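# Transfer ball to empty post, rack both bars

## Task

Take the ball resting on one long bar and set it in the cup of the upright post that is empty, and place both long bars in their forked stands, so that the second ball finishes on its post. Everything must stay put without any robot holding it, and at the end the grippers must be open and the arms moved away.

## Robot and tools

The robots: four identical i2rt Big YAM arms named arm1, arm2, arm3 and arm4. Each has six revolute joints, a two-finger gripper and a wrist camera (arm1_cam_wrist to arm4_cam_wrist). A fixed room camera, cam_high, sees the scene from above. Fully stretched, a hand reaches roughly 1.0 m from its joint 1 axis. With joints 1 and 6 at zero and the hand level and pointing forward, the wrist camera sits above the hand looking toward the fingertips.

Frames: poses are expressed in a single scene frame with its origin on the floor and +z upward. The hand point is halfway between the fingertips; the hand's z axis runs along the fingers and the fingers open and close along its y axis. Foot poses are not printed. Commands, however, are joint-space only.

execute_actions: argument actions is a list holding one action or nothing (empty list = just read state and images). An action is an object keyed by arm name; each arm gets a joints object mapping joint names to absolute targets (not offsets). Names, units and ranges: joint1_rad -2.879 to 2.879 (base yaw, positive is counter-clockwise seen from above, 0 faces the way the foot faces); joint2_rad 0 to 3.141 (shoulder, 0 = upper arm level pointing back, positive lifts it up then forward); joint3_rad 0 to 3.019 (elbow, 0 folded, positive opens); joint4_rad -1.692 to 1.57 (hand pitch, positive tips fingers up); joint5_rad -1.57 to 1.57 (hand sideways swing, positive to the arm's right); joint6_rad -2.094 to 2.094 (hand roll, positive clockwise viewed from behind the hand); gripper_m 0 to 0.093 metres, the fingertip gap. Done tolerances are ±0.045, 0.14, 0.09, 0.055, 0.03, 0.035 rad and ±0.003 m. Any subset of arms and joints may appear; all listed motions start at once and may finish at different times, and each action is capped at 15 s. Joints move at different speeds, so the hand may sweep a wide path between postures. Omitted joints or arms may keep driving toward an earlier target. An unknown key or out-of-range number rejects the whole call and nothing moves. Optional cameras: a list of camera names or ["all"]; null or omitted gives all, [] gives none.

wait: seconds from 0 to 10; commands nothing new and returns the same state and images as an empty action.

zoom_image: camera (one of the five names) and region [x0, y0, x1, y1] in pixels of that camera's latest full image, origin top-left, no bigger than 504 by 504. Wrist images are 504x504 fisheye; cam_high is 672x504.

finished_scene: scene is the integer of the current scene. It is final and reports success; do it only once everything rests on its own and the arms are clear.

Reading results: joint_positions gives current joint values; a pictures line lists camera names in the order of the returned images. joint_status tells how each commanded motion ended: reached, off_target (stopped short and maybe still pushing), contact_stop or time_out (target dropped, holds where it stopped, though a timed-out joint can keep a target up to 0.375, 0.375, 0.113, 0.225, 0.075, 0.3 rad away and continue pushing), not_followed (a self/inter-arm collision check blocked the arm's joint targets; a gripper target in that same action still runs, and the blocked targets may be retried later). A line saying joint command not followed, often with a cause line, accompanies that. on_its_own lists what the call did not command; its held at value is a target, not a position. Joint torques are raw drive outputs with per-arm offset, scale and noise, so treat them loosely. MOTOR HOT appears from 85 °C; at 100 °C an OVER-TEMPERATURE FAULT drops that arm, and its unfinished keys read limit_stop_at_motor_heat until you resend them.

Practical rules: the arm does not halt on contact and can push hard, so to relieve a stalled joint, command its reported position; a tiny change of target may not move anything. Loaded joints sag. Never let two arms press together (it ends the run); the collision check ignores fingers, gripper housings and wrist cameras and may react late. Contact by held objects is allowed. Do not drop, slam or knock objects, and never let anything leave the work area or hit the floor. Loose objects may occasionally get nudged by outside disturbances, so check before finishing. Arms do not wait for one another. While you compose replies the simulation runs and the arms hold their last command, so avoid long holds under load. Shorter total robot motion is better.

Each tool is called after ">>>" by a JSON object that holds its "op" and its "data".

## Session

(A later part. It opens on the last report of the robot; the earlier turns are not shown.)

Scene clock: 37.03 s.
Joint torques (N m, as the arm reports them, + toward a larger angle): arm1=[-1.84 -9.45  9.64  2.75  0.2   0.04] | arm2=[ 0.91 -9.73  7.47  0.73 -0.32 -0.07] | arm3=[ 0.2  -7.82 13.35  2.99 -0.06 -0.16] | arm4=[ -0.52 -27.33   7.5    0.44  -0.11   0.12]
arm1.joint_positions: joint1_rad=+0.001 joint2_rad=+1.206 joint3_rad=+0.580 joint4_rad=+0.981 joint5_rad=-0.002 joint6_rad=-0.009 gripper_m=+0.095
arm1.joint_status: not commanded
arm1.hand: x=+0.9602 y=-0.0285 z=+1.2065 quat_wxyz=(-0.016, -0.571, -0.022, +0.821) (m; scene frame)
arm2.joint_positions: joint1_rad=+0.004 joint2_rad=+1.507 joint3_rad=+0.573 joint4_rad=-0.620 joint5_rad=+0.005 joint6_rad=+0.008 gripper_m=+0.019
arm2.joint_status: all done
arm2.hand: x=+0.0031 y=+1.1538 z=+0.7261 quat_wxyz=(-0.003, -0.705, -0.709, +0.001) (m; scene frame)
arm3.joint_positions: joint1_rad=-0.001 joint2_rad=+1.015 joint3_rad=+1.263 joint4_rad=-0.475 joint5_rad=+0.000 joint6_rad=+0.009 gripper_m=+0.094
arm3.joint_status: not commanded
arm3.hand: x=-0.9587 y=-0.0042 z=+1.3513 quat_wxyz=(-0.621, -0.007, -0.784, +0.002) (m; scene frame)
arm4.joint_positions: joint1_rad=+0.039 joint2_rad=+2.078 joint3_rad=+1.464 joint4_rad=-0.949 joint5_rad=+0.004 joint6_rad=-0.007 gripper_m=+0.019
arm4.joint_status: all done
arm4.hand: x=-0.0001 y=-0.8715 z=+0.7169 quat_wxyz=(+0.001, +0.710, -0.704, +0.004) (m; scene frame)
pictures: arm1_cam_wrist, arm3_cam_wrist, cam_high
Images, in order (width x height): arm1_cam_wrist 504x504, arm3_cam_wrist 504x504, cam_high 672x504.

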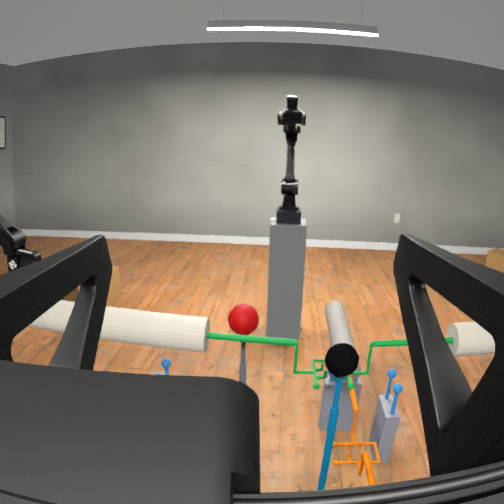

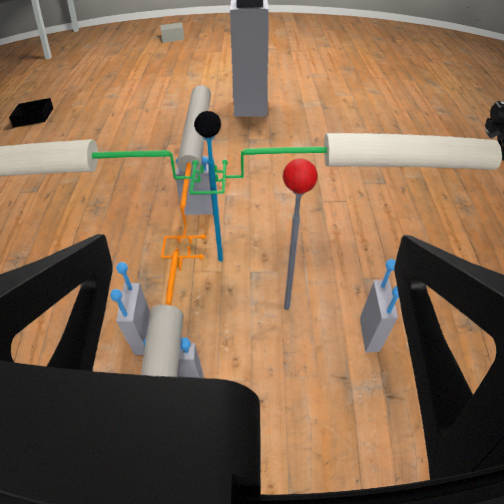

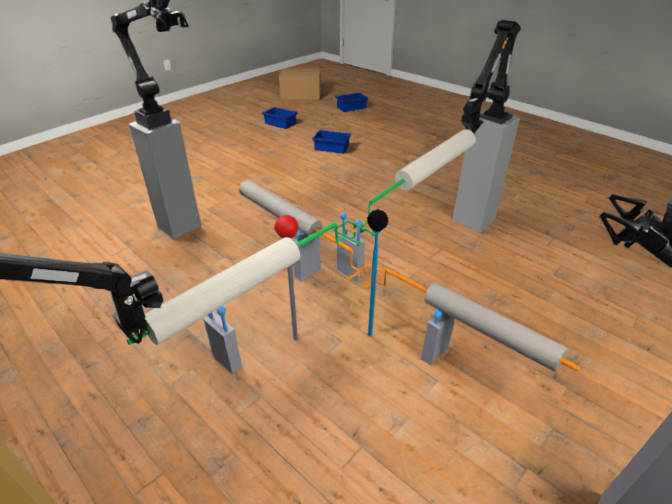

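>>> {"op": "execute_actions", "data": {"actions": [{"arm2":{"joints":{"joint2_rad":1.28,"joint3_rad":0.7,"joint4_rad":-0.915}},"arm4":{"joints":{"joint2_rad":1.93,"joint3_rad":1.57,"joint4_rad":-1.125}}}], "cameras": []}}

>>> {"op": "execute_actions", "data": {"actions": [{"arm2":{"joints":{"joint2_rad":1.15,"joint3_rad":0.84,"joint4_rad":-1.18}},"arm4":{"joints":{"joint2_rad":1.852,"joint3_rad":1.685,"joint4_rad":-1.31}}}], "cameras": ["cam_high"]}}

>>> {"op": "execute_actions", "data": {"actions": [{"arm2":{"joints":{"joint1_rad":-0.432,"joint2_rad":1.325,"joint3_rad":1.0,"joint4_rad":-1.135,"joint6_rad":-0.44}},"arm4":{"joints":{"joint1_rad":0.315,"joint2_rad":1.8,"joint3_rad":1.577,"joint4_rad":-1.26,"joint6_rad":0.29}}}], "cameras": []}}

>>> {"op": "execute_actions", "data": {"actions": [{"arm2":{"joints":{"joint1_rad":-0.665,"joint2_rad":1.474,"joint3_rad":1.145,"joint4_rad":-1.15,"joint6_rad":-0.67}},"arm4":{"joints":{"joint1_rad":0.5,"joint2_rad":1.925,"joint3_rad":1.785,"joint4_rad":-1.345,"joint6_rad":0.48}}}], "cameras": []}}

>>> {"op": "execute_actions", "data": {"actions": [{"arm2":{"joints":{"joint1_rad":-0.59,"joint2_rad":1.596,"joint3_rad":1.292,"joint4_rad":-1.19,"joint6_rad":-0.575}},"arm4":{"joints":{"joint1_rad":0.555,"joint2_rad":1.785,"joint3_rad":1.548,"joint4_rad":-1.255,"joint6_rad":0.535}}}], "cameras": []}}

>>> {"op": "execute_actions", "data": {"actions": [{"arm2":{"joints":{"joint1_rad":-0.53,"joint2_rad":1.75,"joint3_rad":1.412,"joint4_rad":-1.13,"joint6_rad":-0.515}},"arm4":{"joints":{"joint1_rad":0.615,"joint2_rad":1.7,"joint3_rad":1.337,"joint4_rad":-1.135,"joint6_rad":0.6}}}]}}

Scene clock: 39.50 s.
Joint torques (N m, as the arm reports them, + toward a larger angle): arm1=[-1.77 -9.43  9.63  2.66  0.2   0.06] | arm2=[ 0.6  -7.16 12.65 -0.3  -0.28 -0.03] | arm3=[ 1.54 -7.94 13.43  2.82 -0.01 -0.19] | arm4=[ -0.53 -24.29  10.38   0.21  -0.12   0.16]
arm1.joint_positions: joint1_rad=+0.001 joint2_rad=+1.206 joint3_rad=+0.580 joint4_rad=+0.981 joint5_rad=-0.002 joint6_rad=-0.009 gripper_m=+0.095
arm1.joint_status: not commanded
arm1.hand: x=+0.9602 y=-0.0285 z=+1.2065 quat_wxyz=(-0.016, -0.571, -0.022, +0.821) (m; scene frame)
arm2.joint_positions: joint1_rad=+0.004 joint2_rad=+1.294 joint3_rad=+0.640 joint4_rad=-0.892 joint5_rad=+0.005 joint6_rad=+0.007 gripper_m=+0.019
arm2.joint_status: all done
arm2.hand: x=+0.0026 y=+1.1568 z=+0.8014 quat_wxyz=(-0.006, -0.705, -0.710, +0.004) (m; scene frame)
arm3.joint_positions: joint1_rad=-0.001 joint2_rad=+1.015 joint3_rad=+1.263 joint4_rad=-0.475 joint5_rad=+0.000 joint6_rad=+0.009 gripper_m=+0.094
arm3.joint_status: not commanded
arm3.hand: x=-0.9587 y=-0.0042 z=+1.3513 quat_wxyz=(-0.621, -0.007, -0.784, +0.002) (m; scene frame)
arm4.joint_positions: joint1_rad=+0.039 joint2_rad=+1.946 joint3_rad=+1.524 joint4_rad=-1.118 joint5_rad=+0.004 joint6_rad=-0.007 gripper_m=+0.019
arm4.joint_status: all done
arm4.hand: x=-0.0002 y=-0.8696 z=+0.8099 quat_wxyz=(-0.007, +0.710, -0.704, -0.004) (m; scene frame)
pictures: none
No camera images: the call's "cameras" was empty. Leave "cameras" out to get every camera's image.

Scene clock: 40.50 s.
Joint torques (N m, as the arm reports them, + toward a larger angle): arm1=[-1.69 -9.48  9.64  2.69  0.2   0.03] | arm2=[ 0.94 -6.32 14.24 -0.14 -0.3  -0.05] | arm3=[ 0.42 -8.19 13.5   2.8  -0.05 -0.17] | arm4=[ -0.5  -24.32  11.22   0.06  -0.08   0.12]
arm1.joint_positions: joint1_rad=+0.001 joint2_rad=+1.206 joint3_rad=+0.580 joint4_rad=+0.981 joint5_rad=-0.002 joint6_rad=-0.009 gripper_m=+0.095
arm1.joint_status: not commanded
arm1.hand: x=+0.9602 y=-0.0285 z=+1.2065 quat_wxyz=(-0.016, -0.571, -0.022, +0.821) (m; scene frame)
arm2.joint_positions: joint1_rad=+0.004 joint2_rad=+1.164 joint3_rad=+0.774 joint4_rad=-1.160 joint5_rad=+0.005 joint6_rad=+0.007 gripper_m=+0.019
arm2.joint_status: all done
arm2.hand: x=+0.0020 y=+1.1561 z=+0.8804 quat_wxyz=(-0.004, -0.704, -0.710, +0.003) (m; scene frame)
arm3.joint_positions: joint1_rad=-0.001 joint2_rad=+1.015 joint3_rad=+1.263 joint4_rad=-0.475 joint5_rad=+0.000 joint6_rad=+0.009 gripper_m=+0.094
arm3.joint_status: not commanded
arm3.hand: x=-0.9587 y=-0.0042 z=+1.3513 quat_wxyz=(-0.621, -0.007, -0.784, +0.002) (m; scene frame)
arm4.joint_positions: joint1_rad=+0.039 joint2_rad=+1.875 joint3_rad=+1.631 joint4_rad=-1.300 joint5_rad=+0.004 joint6_rad=-0.007 gripper_m=+0.019
arm4.joint_status: all done
arm4.hand: x=-0.0002 y=-0.8706 z=+0.8881 quat_wxyz=(-0.006, +0.710, -0.704, -0.003) (m; scene frame)
pictures: cam_high
Images, in order (width x height): cam_high 672x504.

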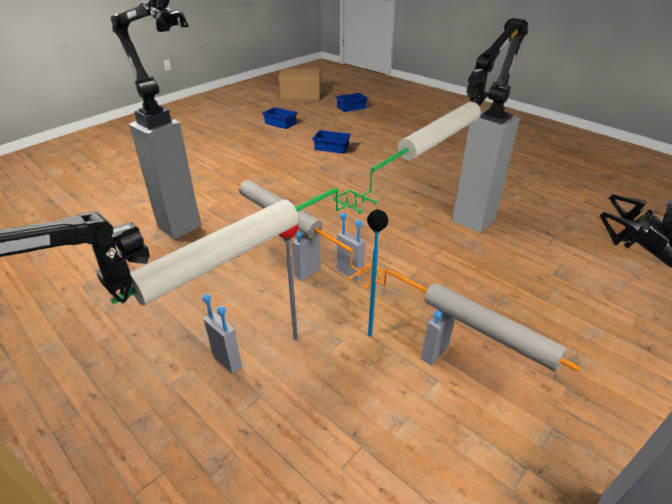

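Scene clock: 41.73 s.
Joint torques (N m, as the arm reports them, + toward a larger angle): arm1=[-1.67 -9.52  9.57  2.71  0.2   0.03] | arm2=[ 0.72 -9.77 12.68  0.33 -0.18 -0.1 ] | arm3=[ 0.06 -7.65 13.6   2.79  0.01 -0.16] | arm4=[ -0.54 -25.19  10.23   0.2    0.14   0.01]
arm1.joint_positions: joint1_rad=+0.001 joint2_rad=+1.206 joint3_rad=+0.580 joint4_rad=+0.981 joint5_rad=-0.002 joint6_rad=-0.009 gripper_m=+0.095
arm1.joint_status: not commanded
arm1.hand: x=+0.9602 y=-0.0285 z=+1.2065 quat_wxyz=(-0.016, -0.571, -0.022, +0.821) (m; scene frame)
arm2.joint_positions: joint1_rad=-0.429 joint2_rad=+1.355 joint3_rad=+0.954 joint4_rad=-1.131 joint5_rad=+0.002 joint6_rad=-0.428 gripper_m=+0.019
arm2.joint_status: all done
arm2.hand: x=-0.1514 y=+1.1127 z=+0.8847 quat_wxyz=(-0.004, -0.704, -0.710, +0.012) (m; scene frame)
arm3.joint_positions: joint1_rad=-0.001 joint2_rad=+1.015 joint3_rad=+1.263 joint4_rad=-0.475 joint5_rad=+0.000 joint6_rad=+0.009 gripper_m=+0.094
arm3.joint_status: not commanded
arm3.hand: x=-0.9587 y=-0.0042 z=+1.3513 quat_wxyz=(-0.621, -0.007, -0.784, +0.002) (m; scene frame)
arm4.joint_positions: joint1_rad=+0.326 joint2_rad=+1.842 joint3_rad=+1.536 joint4_rad=-1.253 joint5_rad=-0.002 joint6_rad=+0.285 gripper_m=+0.019
arm4.joint_status: all done
arm4.hand: x=-0.1583 y=-0.9157 z=+0.8713 quat_wxyz=(+0.003, +0.709, -0.706, +0.000) (m; scene frame)
pictures: none
No camera images: the call's "cameras" was empty. Leave "cameras" out to get every camera's image.

Scene clock: 42.83 s.
Joint torques (N m, as the arm reports them, + toward a larger angle): arm1=[-1.74 -9.54  9.64  2.69  0.2   0.04] | arm2=[  0.73 -12.29  13.11   0.11  -0.01  -0.07] | arm3=[-0.47 -7.58 13.49  3.05 -0.09 -0.19] | arm4=[ -0.85 -26.68  11.08   0.19   0.18   0.04]
arm1.joint_positions: joint1_rad=+0.001 joint2_rad=+1.206 joint3_rad=+0.580 joint4_rad=+0.981 joint5_rad=-0.002 joint6_rad=-0.009 gripper_m=+0.095
arm1.joint_status: not commanded
arm1.hand: x=+0.9602 y=-0.0285 z=+1.2065 quat_wxyz=(-0.016, -0.571, -0.022, +0.821) (m; scene frame)
arm2.joint_positions: joint1_rad=-0.667 joint2_rad=+1.509 joint3_rad=+1.091 joint4_rad=-1.142 joint5_rad=-0.002 joint6_rad=-0.660 gripper_m=+0.019
arm2.joint_status: all done
arm2.hand: x=-0.2563 y=+1.1179 z=+0.8758 quat_wxyz=(+0.000, -0.706, -0.708, -0.001) (m; scene frame)
arm3.joint_positions: joint1_rad=-0.001 joint2_rad=+1.015 joint3_rad=+1.263 joint4_rad=-0.475 joint5_rad=+0.000 joint6_rad=+0.009 gripper_m=+0.094
arm3.joint_status: not commanded
arm3.hand: x=-0.9587 y=-0.0042 z=+1.3513 quat_wxyz=(-0.621, -0.007, -0.784, +0.002) (m; scene frame)
arm4.joint_positions: joint1_rad=+0.512 joint2_rad=+1.958 joint3_rad=+1.733 joint4_rad=-1.339 joint5_rad=-0.002 joint6_rad=+0.474 gripper_m=+0.019
arm4.joint_status: all done
arm4.hand: x=-0.2754 y=-0.9133 z=+0.8791 quat_wxyz=(+0.004, +0.708, -0.706, +0.002) (m; scene frame)
pictures: none
No camera images: the call's "cameras" was empty. Leave "cameras" out to get every camera's image.

Scene clock: 43.87 s.
Joint torques (N m, as the arm reports them, + toward a larger angle): arm1=[-1.86 -9.44  9.6   2.65  0.22  0.04] | arm2=[  0.62 -13.44  13.85   0.22  -0.08   0.06] | arm3=[ 0.33 -7.38 13.    3.02 -0.07 -0.16] | arm4=[  0.81 -23.84   8.65   0.83   0.08   0.2 ]
arm1.joint_positions: joint1_rad=+0.001 joint2_rad=+1.206 joint3_rad=+0.580 joint4_rad=+0.981 joint5_rad=-0.002 joint6_rad=-0.009 gripper_m=+0.095
arm1.joint_status: not commanded
arm1.hand: x=+0.9602 y=-0.0285 z=+1.2065 quat_wxyz=(-0.016, -0.571, -0.022, +0.821) (m; scene frame)
arm2.joint_positions: joint1_rad=-0.588 joint2_rad=+1.625 joint3_rad=+1.230 joint4_rad=-1.183 joint5_rad=+0.000 joint6_rad=-0.581 gripper_m=+0.019
arm2.joint_status: all done
arm2.hand: x=-0.2531 y=+1.0630 z=+0.8755 quat_wxyz=(+0.002, -0.706, -0.708, -0.010) (m; scene frame)
arm3.joint_positions: joint1_rad=-0.001 joint2_rad=+1.015 joint3_rad=+1.263 joint4_rad=-0.475 joint5_rad=+0.000 joint6_rad=+0.009 gripper_m=+0.094
arm3.joint_status: not commanded
arm3.hand: x=-0.9587 y=-0.0042 z=+1.3513 quat_wxyz=(-0.621, -0.007, -0.784, +0.002) (m; scene frame)
arm4.joint_positions: joint1_rad=+0.554 joint2_rad=+1.820 joint3_rad=+1.531 joint4_rad=-1.263 joint5_rad=+0.000 joint6_rad=+0.515 gripper_m=+0.019
arm4.joint_status: all done
arm4.hand: x=-0.2725 y=-0.9684 z=+0.8819 quat_wxyz=(+0.002, +0.708, -0.706, -0.004) (m; scene frame)
pictures: none
No camera images: the call's "cameras" was empty. Leave "cameras" out to get every camera's image.

Scene clock: 44.80 s.
Joint torques (N m, as the arm reports them, + toward a larger angle): arm1=[-1.75 -9.39  9.59  2.68  0.21  0.05] | arm2=[  0.57 -15.75  13.88   0.42   0.     0.07] | arm3=[ 0.58 -8.03 13.4   2.9   0.   -0.15] | arm4=[  0.25 -22.18   8.35   0.79   0.     0.2 ]
arm1.joint_positions: joint1_rad=+0.001 joint2_rad=+1.206 joint3_rad=+0.580 joint4_rad=+0.981 joint5_rad=-0.002 joint6_rad=-0.009 gripper_m=+0.095
arm1.joint_status: not commanded
arm1.hand: x=+0.9602 y=-0.0285 z=+1.2065 quat_wxyz=(-0.016, -0.571, -0.022, +0.821) (m; scene frame)
arm2.joint_positions: joint1_rad=-0.529 joint2_rad=+1.790 joint3_rad=+1.347 joint4_rad=-1.133 joint5_rad=-0.002 joint6_rad=-0.521 gripper_m=+0.019
arm2.joint_status: all done
arm2.hand: x=-0.2556 y=+1.0027 z=+0.8384 quat_wxyz=(+0.001, -0.706, -0.708, -0.009) (m; scene frame)
arm3.joint_positions: joint1_rad=-0.001 joint2_rad=+1.015 joint3_rad=+1.263 joint4_rad=-0.475 joint5_rad=+0.000 joint6_rad=+0.009 gripper_m=+0.094
arm3.joint_status: not commanded
arm3.hand: x=-0.9587 y=-0.0042 z=+1.3513 quat_wxyz=(-0.621, -0.007, -0.784, +0.002) (m; scene frame)
arm4.joint_positions: joint1_rad=+0.619 joint2_rad=+1.736 joint3_rad=+1.317 joint4_rad=-1.141 joint5_rad=+0.002 joint6_rad=+0.580 gripper_m=+0.019
arm4.joint_status: all done
arm4.hand: x=-0.2759 y=-1.0286 z=+0.8480 quat_wxyz=(+0.003, +0.708, -0.706, +0.000) (m; scene frame)
pictures: arm1_cam_wrist, arm2_cam_wrist, arm3_cam_wrist, arm4_cam_wrist, cam_high
Images, in order (width x height): arm1_cam_wrist 504x504, arm2_cam_wrist 504x504, arm3_cam_wrist 504x504, arm4_cam_wrist 504x504, cam_high 672x504.

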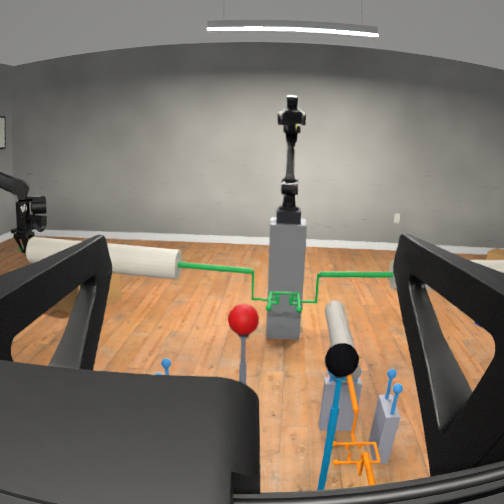

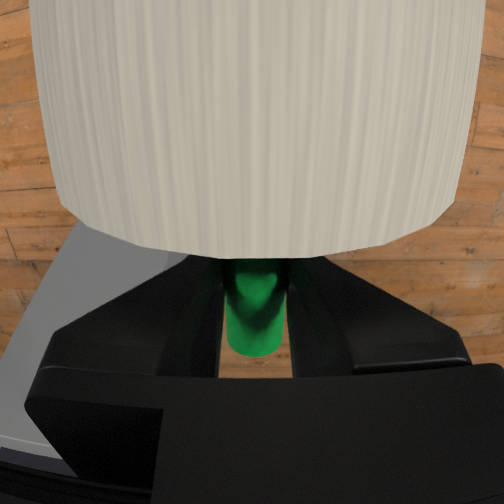

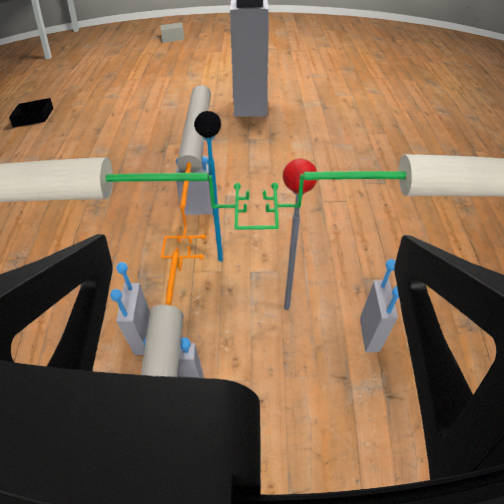

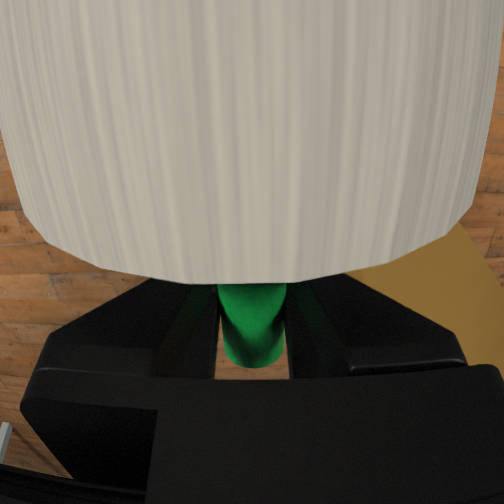

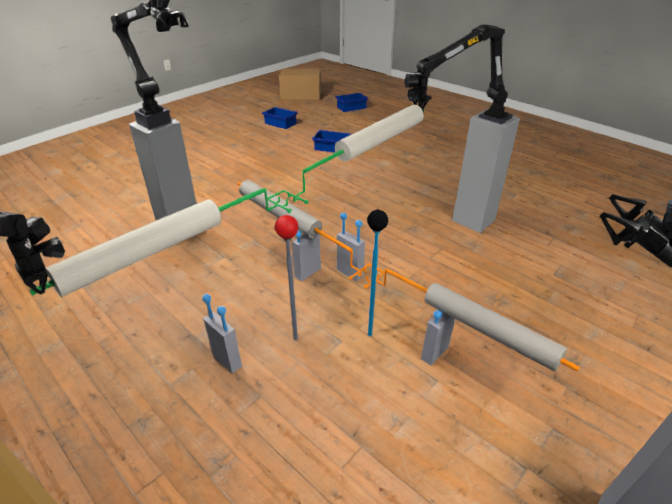

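Descending to the stands.

>>> {"op": "execute_actions", "data": {"actions": [{"arm2":{"joints":{"joint2_rad":1.875,"joint3_rad":1.277,"joint4_rad":-0.885}},"arm4":{"joints":{"joint2_rad":1.84,"joint3_rad":1.222,"joint4_rad":-0.888}}}], "cameras": []}}

>>> {"op": "execute_actions", "data": {"actions": [{"arm2":{"joints":{"joint2_rad":2.058,"joint3_rad":1.235,"joint4_rad":-0.666}},"arm4":{"joints":{"joint2_rad":2.03,"joint3_rad":1.18,"joint4_rad":-0.663}}}], "cameras": []}}

>>> {"op": "execute_actions", "data": {"actions": [{"arm2":{"joints":{"joint2_rad":2.275,"joint3_rad":1.28,"joint4_rad":-0.484}},"arm4":{"joints":{"joint2_rad":2.255,"joint3_rad":1.226,"joint4_rad":-0.475}}}], "cameras": []}}

>>> {"op": "execute_actions", "data": {"actions": [{"arm2":{"joints":{"joint2_rad":2.49,"joint3_rad":1.365,"joint4_rad":-0.36}},"arm4":{"joints":{"joint2_rad":2.48,"joint3_rad":1.315,"joint4_rad":-0.345}}}], "cameras": ["cam_high","arm3_cam_wrist"]}}

Scene clock: 46.30 s.
Joint torques (N m, as the arm reports them, + toward a larger angle): arm1=[-1.81 -9.54  9.62  2.73  0.21  0.05] | arm2=[  0.86 -17.8    9.22   0.6    0.06   0.07] | arm3=[-0.21 -8.48 13.51  2.97 -0.04 -0.15] | arm4=[  0.5  -23.75   6.94   0.55   0.02   0.19]
arm1.joint_positions: joint1_rad=+0.001 joint2_rad=+1.206 joint3_rad=+0.580 joint4_rad=+0.981 joint5_rad=-0.002 joint6_rad=-0.009 gripper_m=+0.095
arm1.joint_status: not commanded
arm1.hand: x=+0.9602 y=-0.0285 z=+1.2065 quat_wxyz=(-0.016, -0.571, -0.022, +0.821) (m; scene frame)
arm2.joint_positions: joint1_rad=-0.529 joint2_rad=+1.930 joint3_rad=+1.256 joint4_rad=-0.893 joint5_rad=-0.003 joint6_rad=-0.520 gripper_m=+0.019
arm2.joint_status: all done
arm2.hand: x=-0.2564 y=+1.0003 z=+0.7398 quat_wxyz=(-0.001, -0.706, -0.708, -0.005) (m; scene frame)
arm3.joint_positions: joint1_rad=-0.001 joint2_rad=+1.015 joint3_rad=+1.263 joint4_rad=-0.475 joint5_rad=+0.000 joint6_rad=+0.009 gripper_m=+0.094
arm3.joint_status: not commanded
arm3.hand: x=-0.9587 y=-0.0042 z=+1.3513 quat_wxyz=(-0.621, -0.007, -0.784, +0.002) (m; scene frame)
arm4.joint_positions: joint1_rad=+0.619 joint2_rad=+1.884 joint3_rad=+1.208 joint4_rad=-0.888 joint5_rad=+0.002 joint6_rad=+0.580 gripper_m=+0.019
arm4.joint_status: all done
arm4.hand: x=-0.2758 y=-1.0301 z=+0.7412 quat_wxyz=(+0.003, +0.708, -0.706, +0.002) (m; scene frame)
pictures: none
No camera images: the call's "cameras" was empty. Leave "cameras" out to get every camera's image.

Scene clock: 47.30 s.
Joint torques (N m, as the arm reports them, + toward a larger angle): arm1=[-1.89 -9.4   9.63  2.69  0.21  0.04] | arm2=[  0.16 -18.27   6.98   0.48   0.08   0.03] | arm3=[-0.02 -7.87 13.45  2.93 -0.04 -0.2 ] | arm4=[  0.29 -24.57   5.43   0.23   0.02   0.18]
arm1.joint_positions: joint1_rad=+0.001 joint2_rad=+1.206 joint3_rad=+0.580 joint4_rad=+0.981 joint5_rad=-0.002 joint6_rad=-0.009 gripper_m=+0.095
arm1.joint_status: not commanded
arm1.hand: x=+0.9602 y=-0.0285 z=+1.2065 quat_wxyz=(-0.016, -0.571, -0.022, +0.821) (m; scene frame)
arm2.joint_positions: joint1_rad=-0.526 joint2_rad=+2.111 joint3_rad=+1.224 joint4_rad=-0.668 joint5_rad=-0.004 joint6_rad=-0.519 gripper_m=+0.019
arm2.joint_status: all done
arm2.hand: x=-0.2555 y=+0.9991 z=+0.6412 quat_wxyz=(-0.002, -0.706, -0.708, +0.001) (m; scene frame)
arm3.joint_positions: joint1_rad=-0.001 joint2_rad=+1.015 joint3_rad=+1.263 joint4_rad=-0.475 joint5_rad=+0.000 joint6_rad=+0.009 gripper_m=+0.094
arm3.joint_status: not commanded
arm3.hand: x=-0.9587 y=-0.0042 z=+1.3513 quat_wxyz=(-0.621, -0.007, -0.784, +0.002) (m; scene frame)
arm4.joint_positions: joint1_rad=+0.618 joint2_rad=+2.073 joint3_rad=+1.171 joint4_rad=-0.658 joint5_rad=+0.002 joint6_rad=+0.580 gripper_m=+0.019
arm4.joint_status: all done
arm4.hand: x=-0.2755 y=-1.0310 z=+0.6409 quat_wxyz=(+0.003, +0.708, -0.707, +0.000) (m; scene frame)
pictures: none
No camera images: the call's "cameras" was empty. Leave "cameras" out to get every camera's image.

Scene clock: 48.27 s.
Joint torques (N m, as the arm reports them, + toward a larger angle): arm1=[-1.83 -9.46  9.63  2.7   0.21  0.05] | arm2=[  0.08 -18.6    7.     0.4    0.17   0.  ] | arm3=[ 0.69 -7.81 13.32  2.86 -0.06 -0.19] | arm4=[  0.15 -25.27   4.85   0.15  -0.04   0.19]
arm1.joint_positions: joint1_rad=+0.001 joint2_rad=+1.206 joint3_rad=+0.580 joint4_rad=+0.981 joint5_rad=-0.002 joint6_rad=-0.009 gripper_m=+0.095
arm1.joint_status: not commanded
arm1.hand: x=+0.9602 y=-0.0285 z=+1.2065 quat_wxyz=(-0.016, -0.571, -0.022, +0.821) (m; scene frame)
arm2.joint_positions: joint1_rad=-0.524 joint2_rad=+2.322 joint3_rad=+1.253 joint4_rad=-0.483 joint5_rad=-0.005 joint6_rad=-0.517 gripper_m=+0.019
arm2.joint_status: all done
arm2.hand: x=-0.2529 y=+1.0008 z=+0.5430 quat_wxyz=(-0.003, -0.706, -0.708, +0.002) (m; scene frame)
arm3.joint_positions: joint1_rad=-0.001 joint2_rad=+1.015 joint3_rad=+1.263 joint4_rad=-0.475 joint5_rad=+0.000 joint6_rad=+0.009 gripper_m=+0.094
arm3.joint_status: not commanded
arm3.hand: x=-0.9587 y=-0.0042 z=+1.3513 quat_wxyz=(-0.621, -0.007, -0.784, +0.002) (m; scene frame)
arm4.joint_positions: joint1_rad=+0.617 joint2_rad=+2.293 joint3_rad=+1.209 joint4_rad=-0.470 joint5_rad=+0.003 joint6_rad=+0.580 gripper_m=+0.019
arm4.joint_status: all done
arm4.hand: x=-0.2764 y=-1.0293 z=+0.5429 quat_wxyz=(+0.001, +0.707, -0.707, -0.003) (m; scene frame)
pictures: none
No camera images: the call's "cameras" was empty. Leave "cameras" out to get every camera's image.

Scene clock: 49.23 s.
Joint torques (N m, as the arm reports them, + toward a larger angle): arm1=[-1.76 -9.47  9.59  2.73  0.21  0.03] | arm2=[  0.14 -18.6    5.61   0.42  -0.01   0.07] | arm3=[ 0.28 -7.72 13.22  2.76 -0.01 -0.16] | arm4=[  0.5  -25.18   3.46   0.51  -0.07   0.2 ]
arm1.joint_positions: joint1_rad=+0.001 joint2_rad=+1.206 joint3_rad=+0.580 joint4_rad=+0.981 joint5_rad=-0.002 joint6_rad=-0.009 gripper_m=+0.095
arm1.joint_status: not commanded
arm1.hand: x=+0.9602 y=-0.0285 z=+1.2065 quat_wxyz=(-0.016, -0.571, -0.022, +0.821) (m; scene frame)
arm2.joint_positions: joint1_rad=-0.526 joint2_rad=+2.531 joint3_rad=+1.345 joint4_rad=-0.362 joint5_rad=-0.002 joint6_rad=-0.519 gripper_m=+0.019
arm2.joint_status: all done
arm2.hand: x=-0.2542 y=+1.0011 z=+0.4548 quat_wxyz=(-0.002, -0.706, -0.708, +0.004) (m; scene frame)
arm3.joint_positions: joint1_rad=-0.001 joint2_rad=+1.015 joint3_rad=+1.263 joint4_rad=-0.475 joint5_rad=+0.000 joint6_rad=+0.009 gripper_m=+0.094
arm3.joint_status: not commanded
arm3.hand: x=-0.9587 y=-0.0042 z=+1.3513 quat_wxyz=(-0.621, -0.007, -0.784, +0.002) (m; scene frame)
arm4.joint_positions: joint1_rad=+0.616 joint2_rad=+2.510 joint3_rad=+1.304 joint4_rad=-0.344 joint5_rad=+0.004 joint6_rad=+0.580 gripper_m=+0.019
arm4.joint_status: all done
arm4.hand: x=-0.2772 y=-1.0281 z=+0.4528 quat_wxyz=(+0.001, +0.707, -0.707, -0.004) (m; scene frame)
pictures: arm3_cam_wrist, cam_high
Images, in order (width x height): arm3_cam_wrist 504x504, cam_high 672x504.

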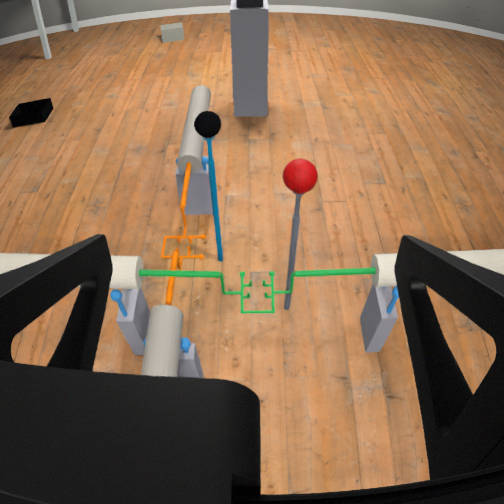

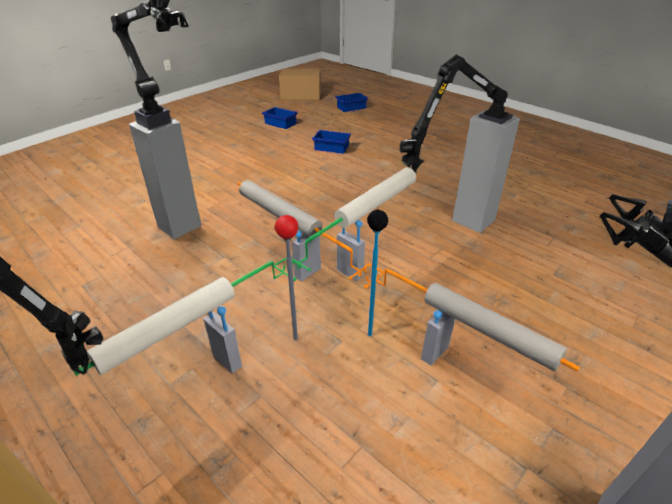

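>>> {"op": "execute_actions", "data": {"actions": [{"arm2":{"joints":{"gripper_m":0.09}},"arm4":{"joints":{"gripper_m":0.09}}}], "cameras": []}}

>>> {"op": "execute_actions", "data": {"actions": [{"arm2":{"joints":{"joint2_rad":2.1,"joint3_rad":1.15,"joint4_rad":-0.65}},"arm4":{"joints":{"joint2_rad":2.07,"joint3_rad":1.1,"joint4_rad":-0.65}}}], "cameras": ["cam_high"]}}

>>> {"op": "finished_scene", "data": {"scene": 1}}

Scene clock: 50.57 s.
Joint torques (N m, as the arm reports them, + toward a larger angle): arm1=[-1.84 -9.52  9.62  2.69  0.2   0.04] | arm2=[  0.55 -17.88   5.64   0.57  -0.02   0.04] | arm3=[ 0.58 -7.87 13.5   2.82 -0.08 -0.15] | arm4=[  0.3  -23.5    3.62   0.5   -0.06   0.11]
arm1.joint_positions: joint1_rad=+0.001 joint2_rad=+1.206 joint3_rad=+0.580 joint4_rad=+0.981 joint5_rad=-0.002 joint6_rad=-0.009 gripper_m=+0.095
arm1.joint_status: not commanded
arm1.hand: x=+0.9602 y=-0.0285 z=+1.2065 quat_wxyz=(-0.016, -0.571, -0.022, +0.821) (m; scene frame)
arm2.joint_positions: joint1_rad=-0.526 joint2_rad=+2.522 joint3_rad=+1.345 joint4_rad=-0.362 joint5_rad=-0.001 joint6_rad=-0.519 gripper_m=+0.090
arm2.joint_status: all done
arm2.hand: x=-0.2561 y=+0.9978 z=+0.4592 quat_wxyz=(-0.003, -0.706, -0.708, +0.009) (m; scene frame)
arm3.joint_positions: joint1_rad=-0.001 joint2_rad=+1.015 joint3_rad=+1.263 joint4_rad=-0.475 joint5_rad=+0.000 joint6_rad=+0.009 gripper_m=+0.094
arm3.joint_status: not commanded
arm3.hand: x=-0.9587 y=-0.0042 z=+1.3513 quat_wxyz=(-0.621, -0.007, -0.784, +0.002) (m; scene frame)
arm4.joint_positions: joint1_rad=+0.616 joint2_rad=+2.493 joint3_rad=+1.304 joint4_rad=-0.344 joint5_rad=+0.004 joint6_rad=+0.586 gripper_m=+0.090
arm4.joint_status: all done
arm4.hand: x=-0.2814 y=-1.0216 z=+0.4615 quat_wxyz=(-0.001, +0.705, -0.709, -0.013) (m; scene frame)
pictures: none
No camera images: the call's "cameras" was empty. Leave "cameras" out to get every camera's image.

Scene clock: 51.90 s.
Joint torques (N m, as the arm reports them, + toward a larger angle): arm1=[-1.86 -9.54  9.58  2.71  0.21  0.04] | arm2=[ -0.29 -13.68   6.53  -0.2    0.     0.02] | arm3=[ 0.81 -7.52 13.57  2.98 -0.02 -0.19] | arm4=[  0.28 -18.29   4.92  -0.16  -0.06   0.11]
arm1.joint_positions: joint1_rad=+0.001 joint2_rad=+1.206 joint3_rad=+0.580 joint4_rad=+0.981 joint5_rad=-0.002 joint6_rad=-0.009 gripper_m=+0.095
arm1.joint_status: not commanded
arm1.hand: x=+0.9602 y=-0.0285 z=+1.2065 quat_wxyz=(-0.016, -0.571, -0.022, +0.821) (m; scene frame)
arm2.joint_positions: joint1_rad=-0.526 joint2_rad=+2.093 joint3_rad=+1.141 joint4_rad=-0.634 joint5_rad=-0.001 joint6_rad=-0.519 gripper_m=+0.090
arm2.joint_status: all done
arm2.hand: x=-0.2393 y=+1.0278 z=+0.6307 quat_wxyz=(+0.003, -0.706, -0.708, -0.014) (m; scene frame)
arm3.joint_positions: joint1_rad=-0.001 joint2_rad=+1.015 joint3_rad=+1.263 joint4_rad=-0.475 joint5_rad=+0.000 joint6_rad=+0.009 gripper_m=+0.094
arm3.joint_status: not commanded
arm3.hand: x=-0.9587 y=-0.0042 z=+1.3513 quat_wxyz=(-0.621, -0.007, -0.784, +0.002) (m; scene frame)
arm4.joint_positions: joint1_rad=+0.616 joint2_rad=+2.056 joint3_rad=+1.091 joint4_rad=-0.642 joint5_rad=+0.004 joint6_rad=+0.586 gripper_m=+0.090
arm4.joint_status: all done
arm4.hand: x=-0.2546 y=-1.0604 z=+0.6310 quat_wxyz=(+0.006, +0.705, -0.709, +0.024) (m; scene frame)
pictures: cam_high
Images, in order (width x height): cam_high 672x504.

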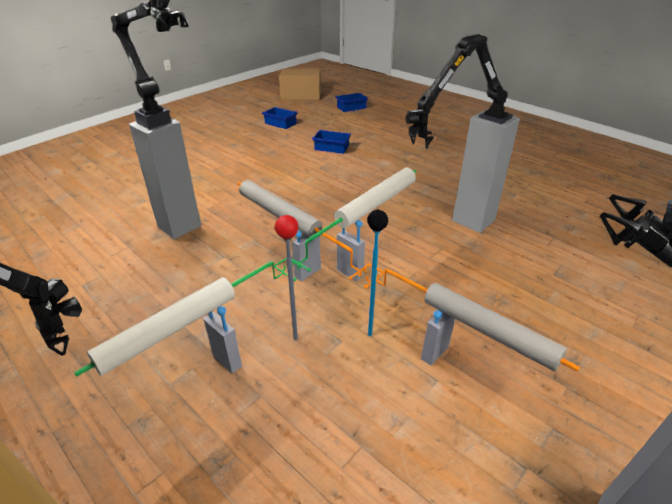

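The scene is finished: the task was done.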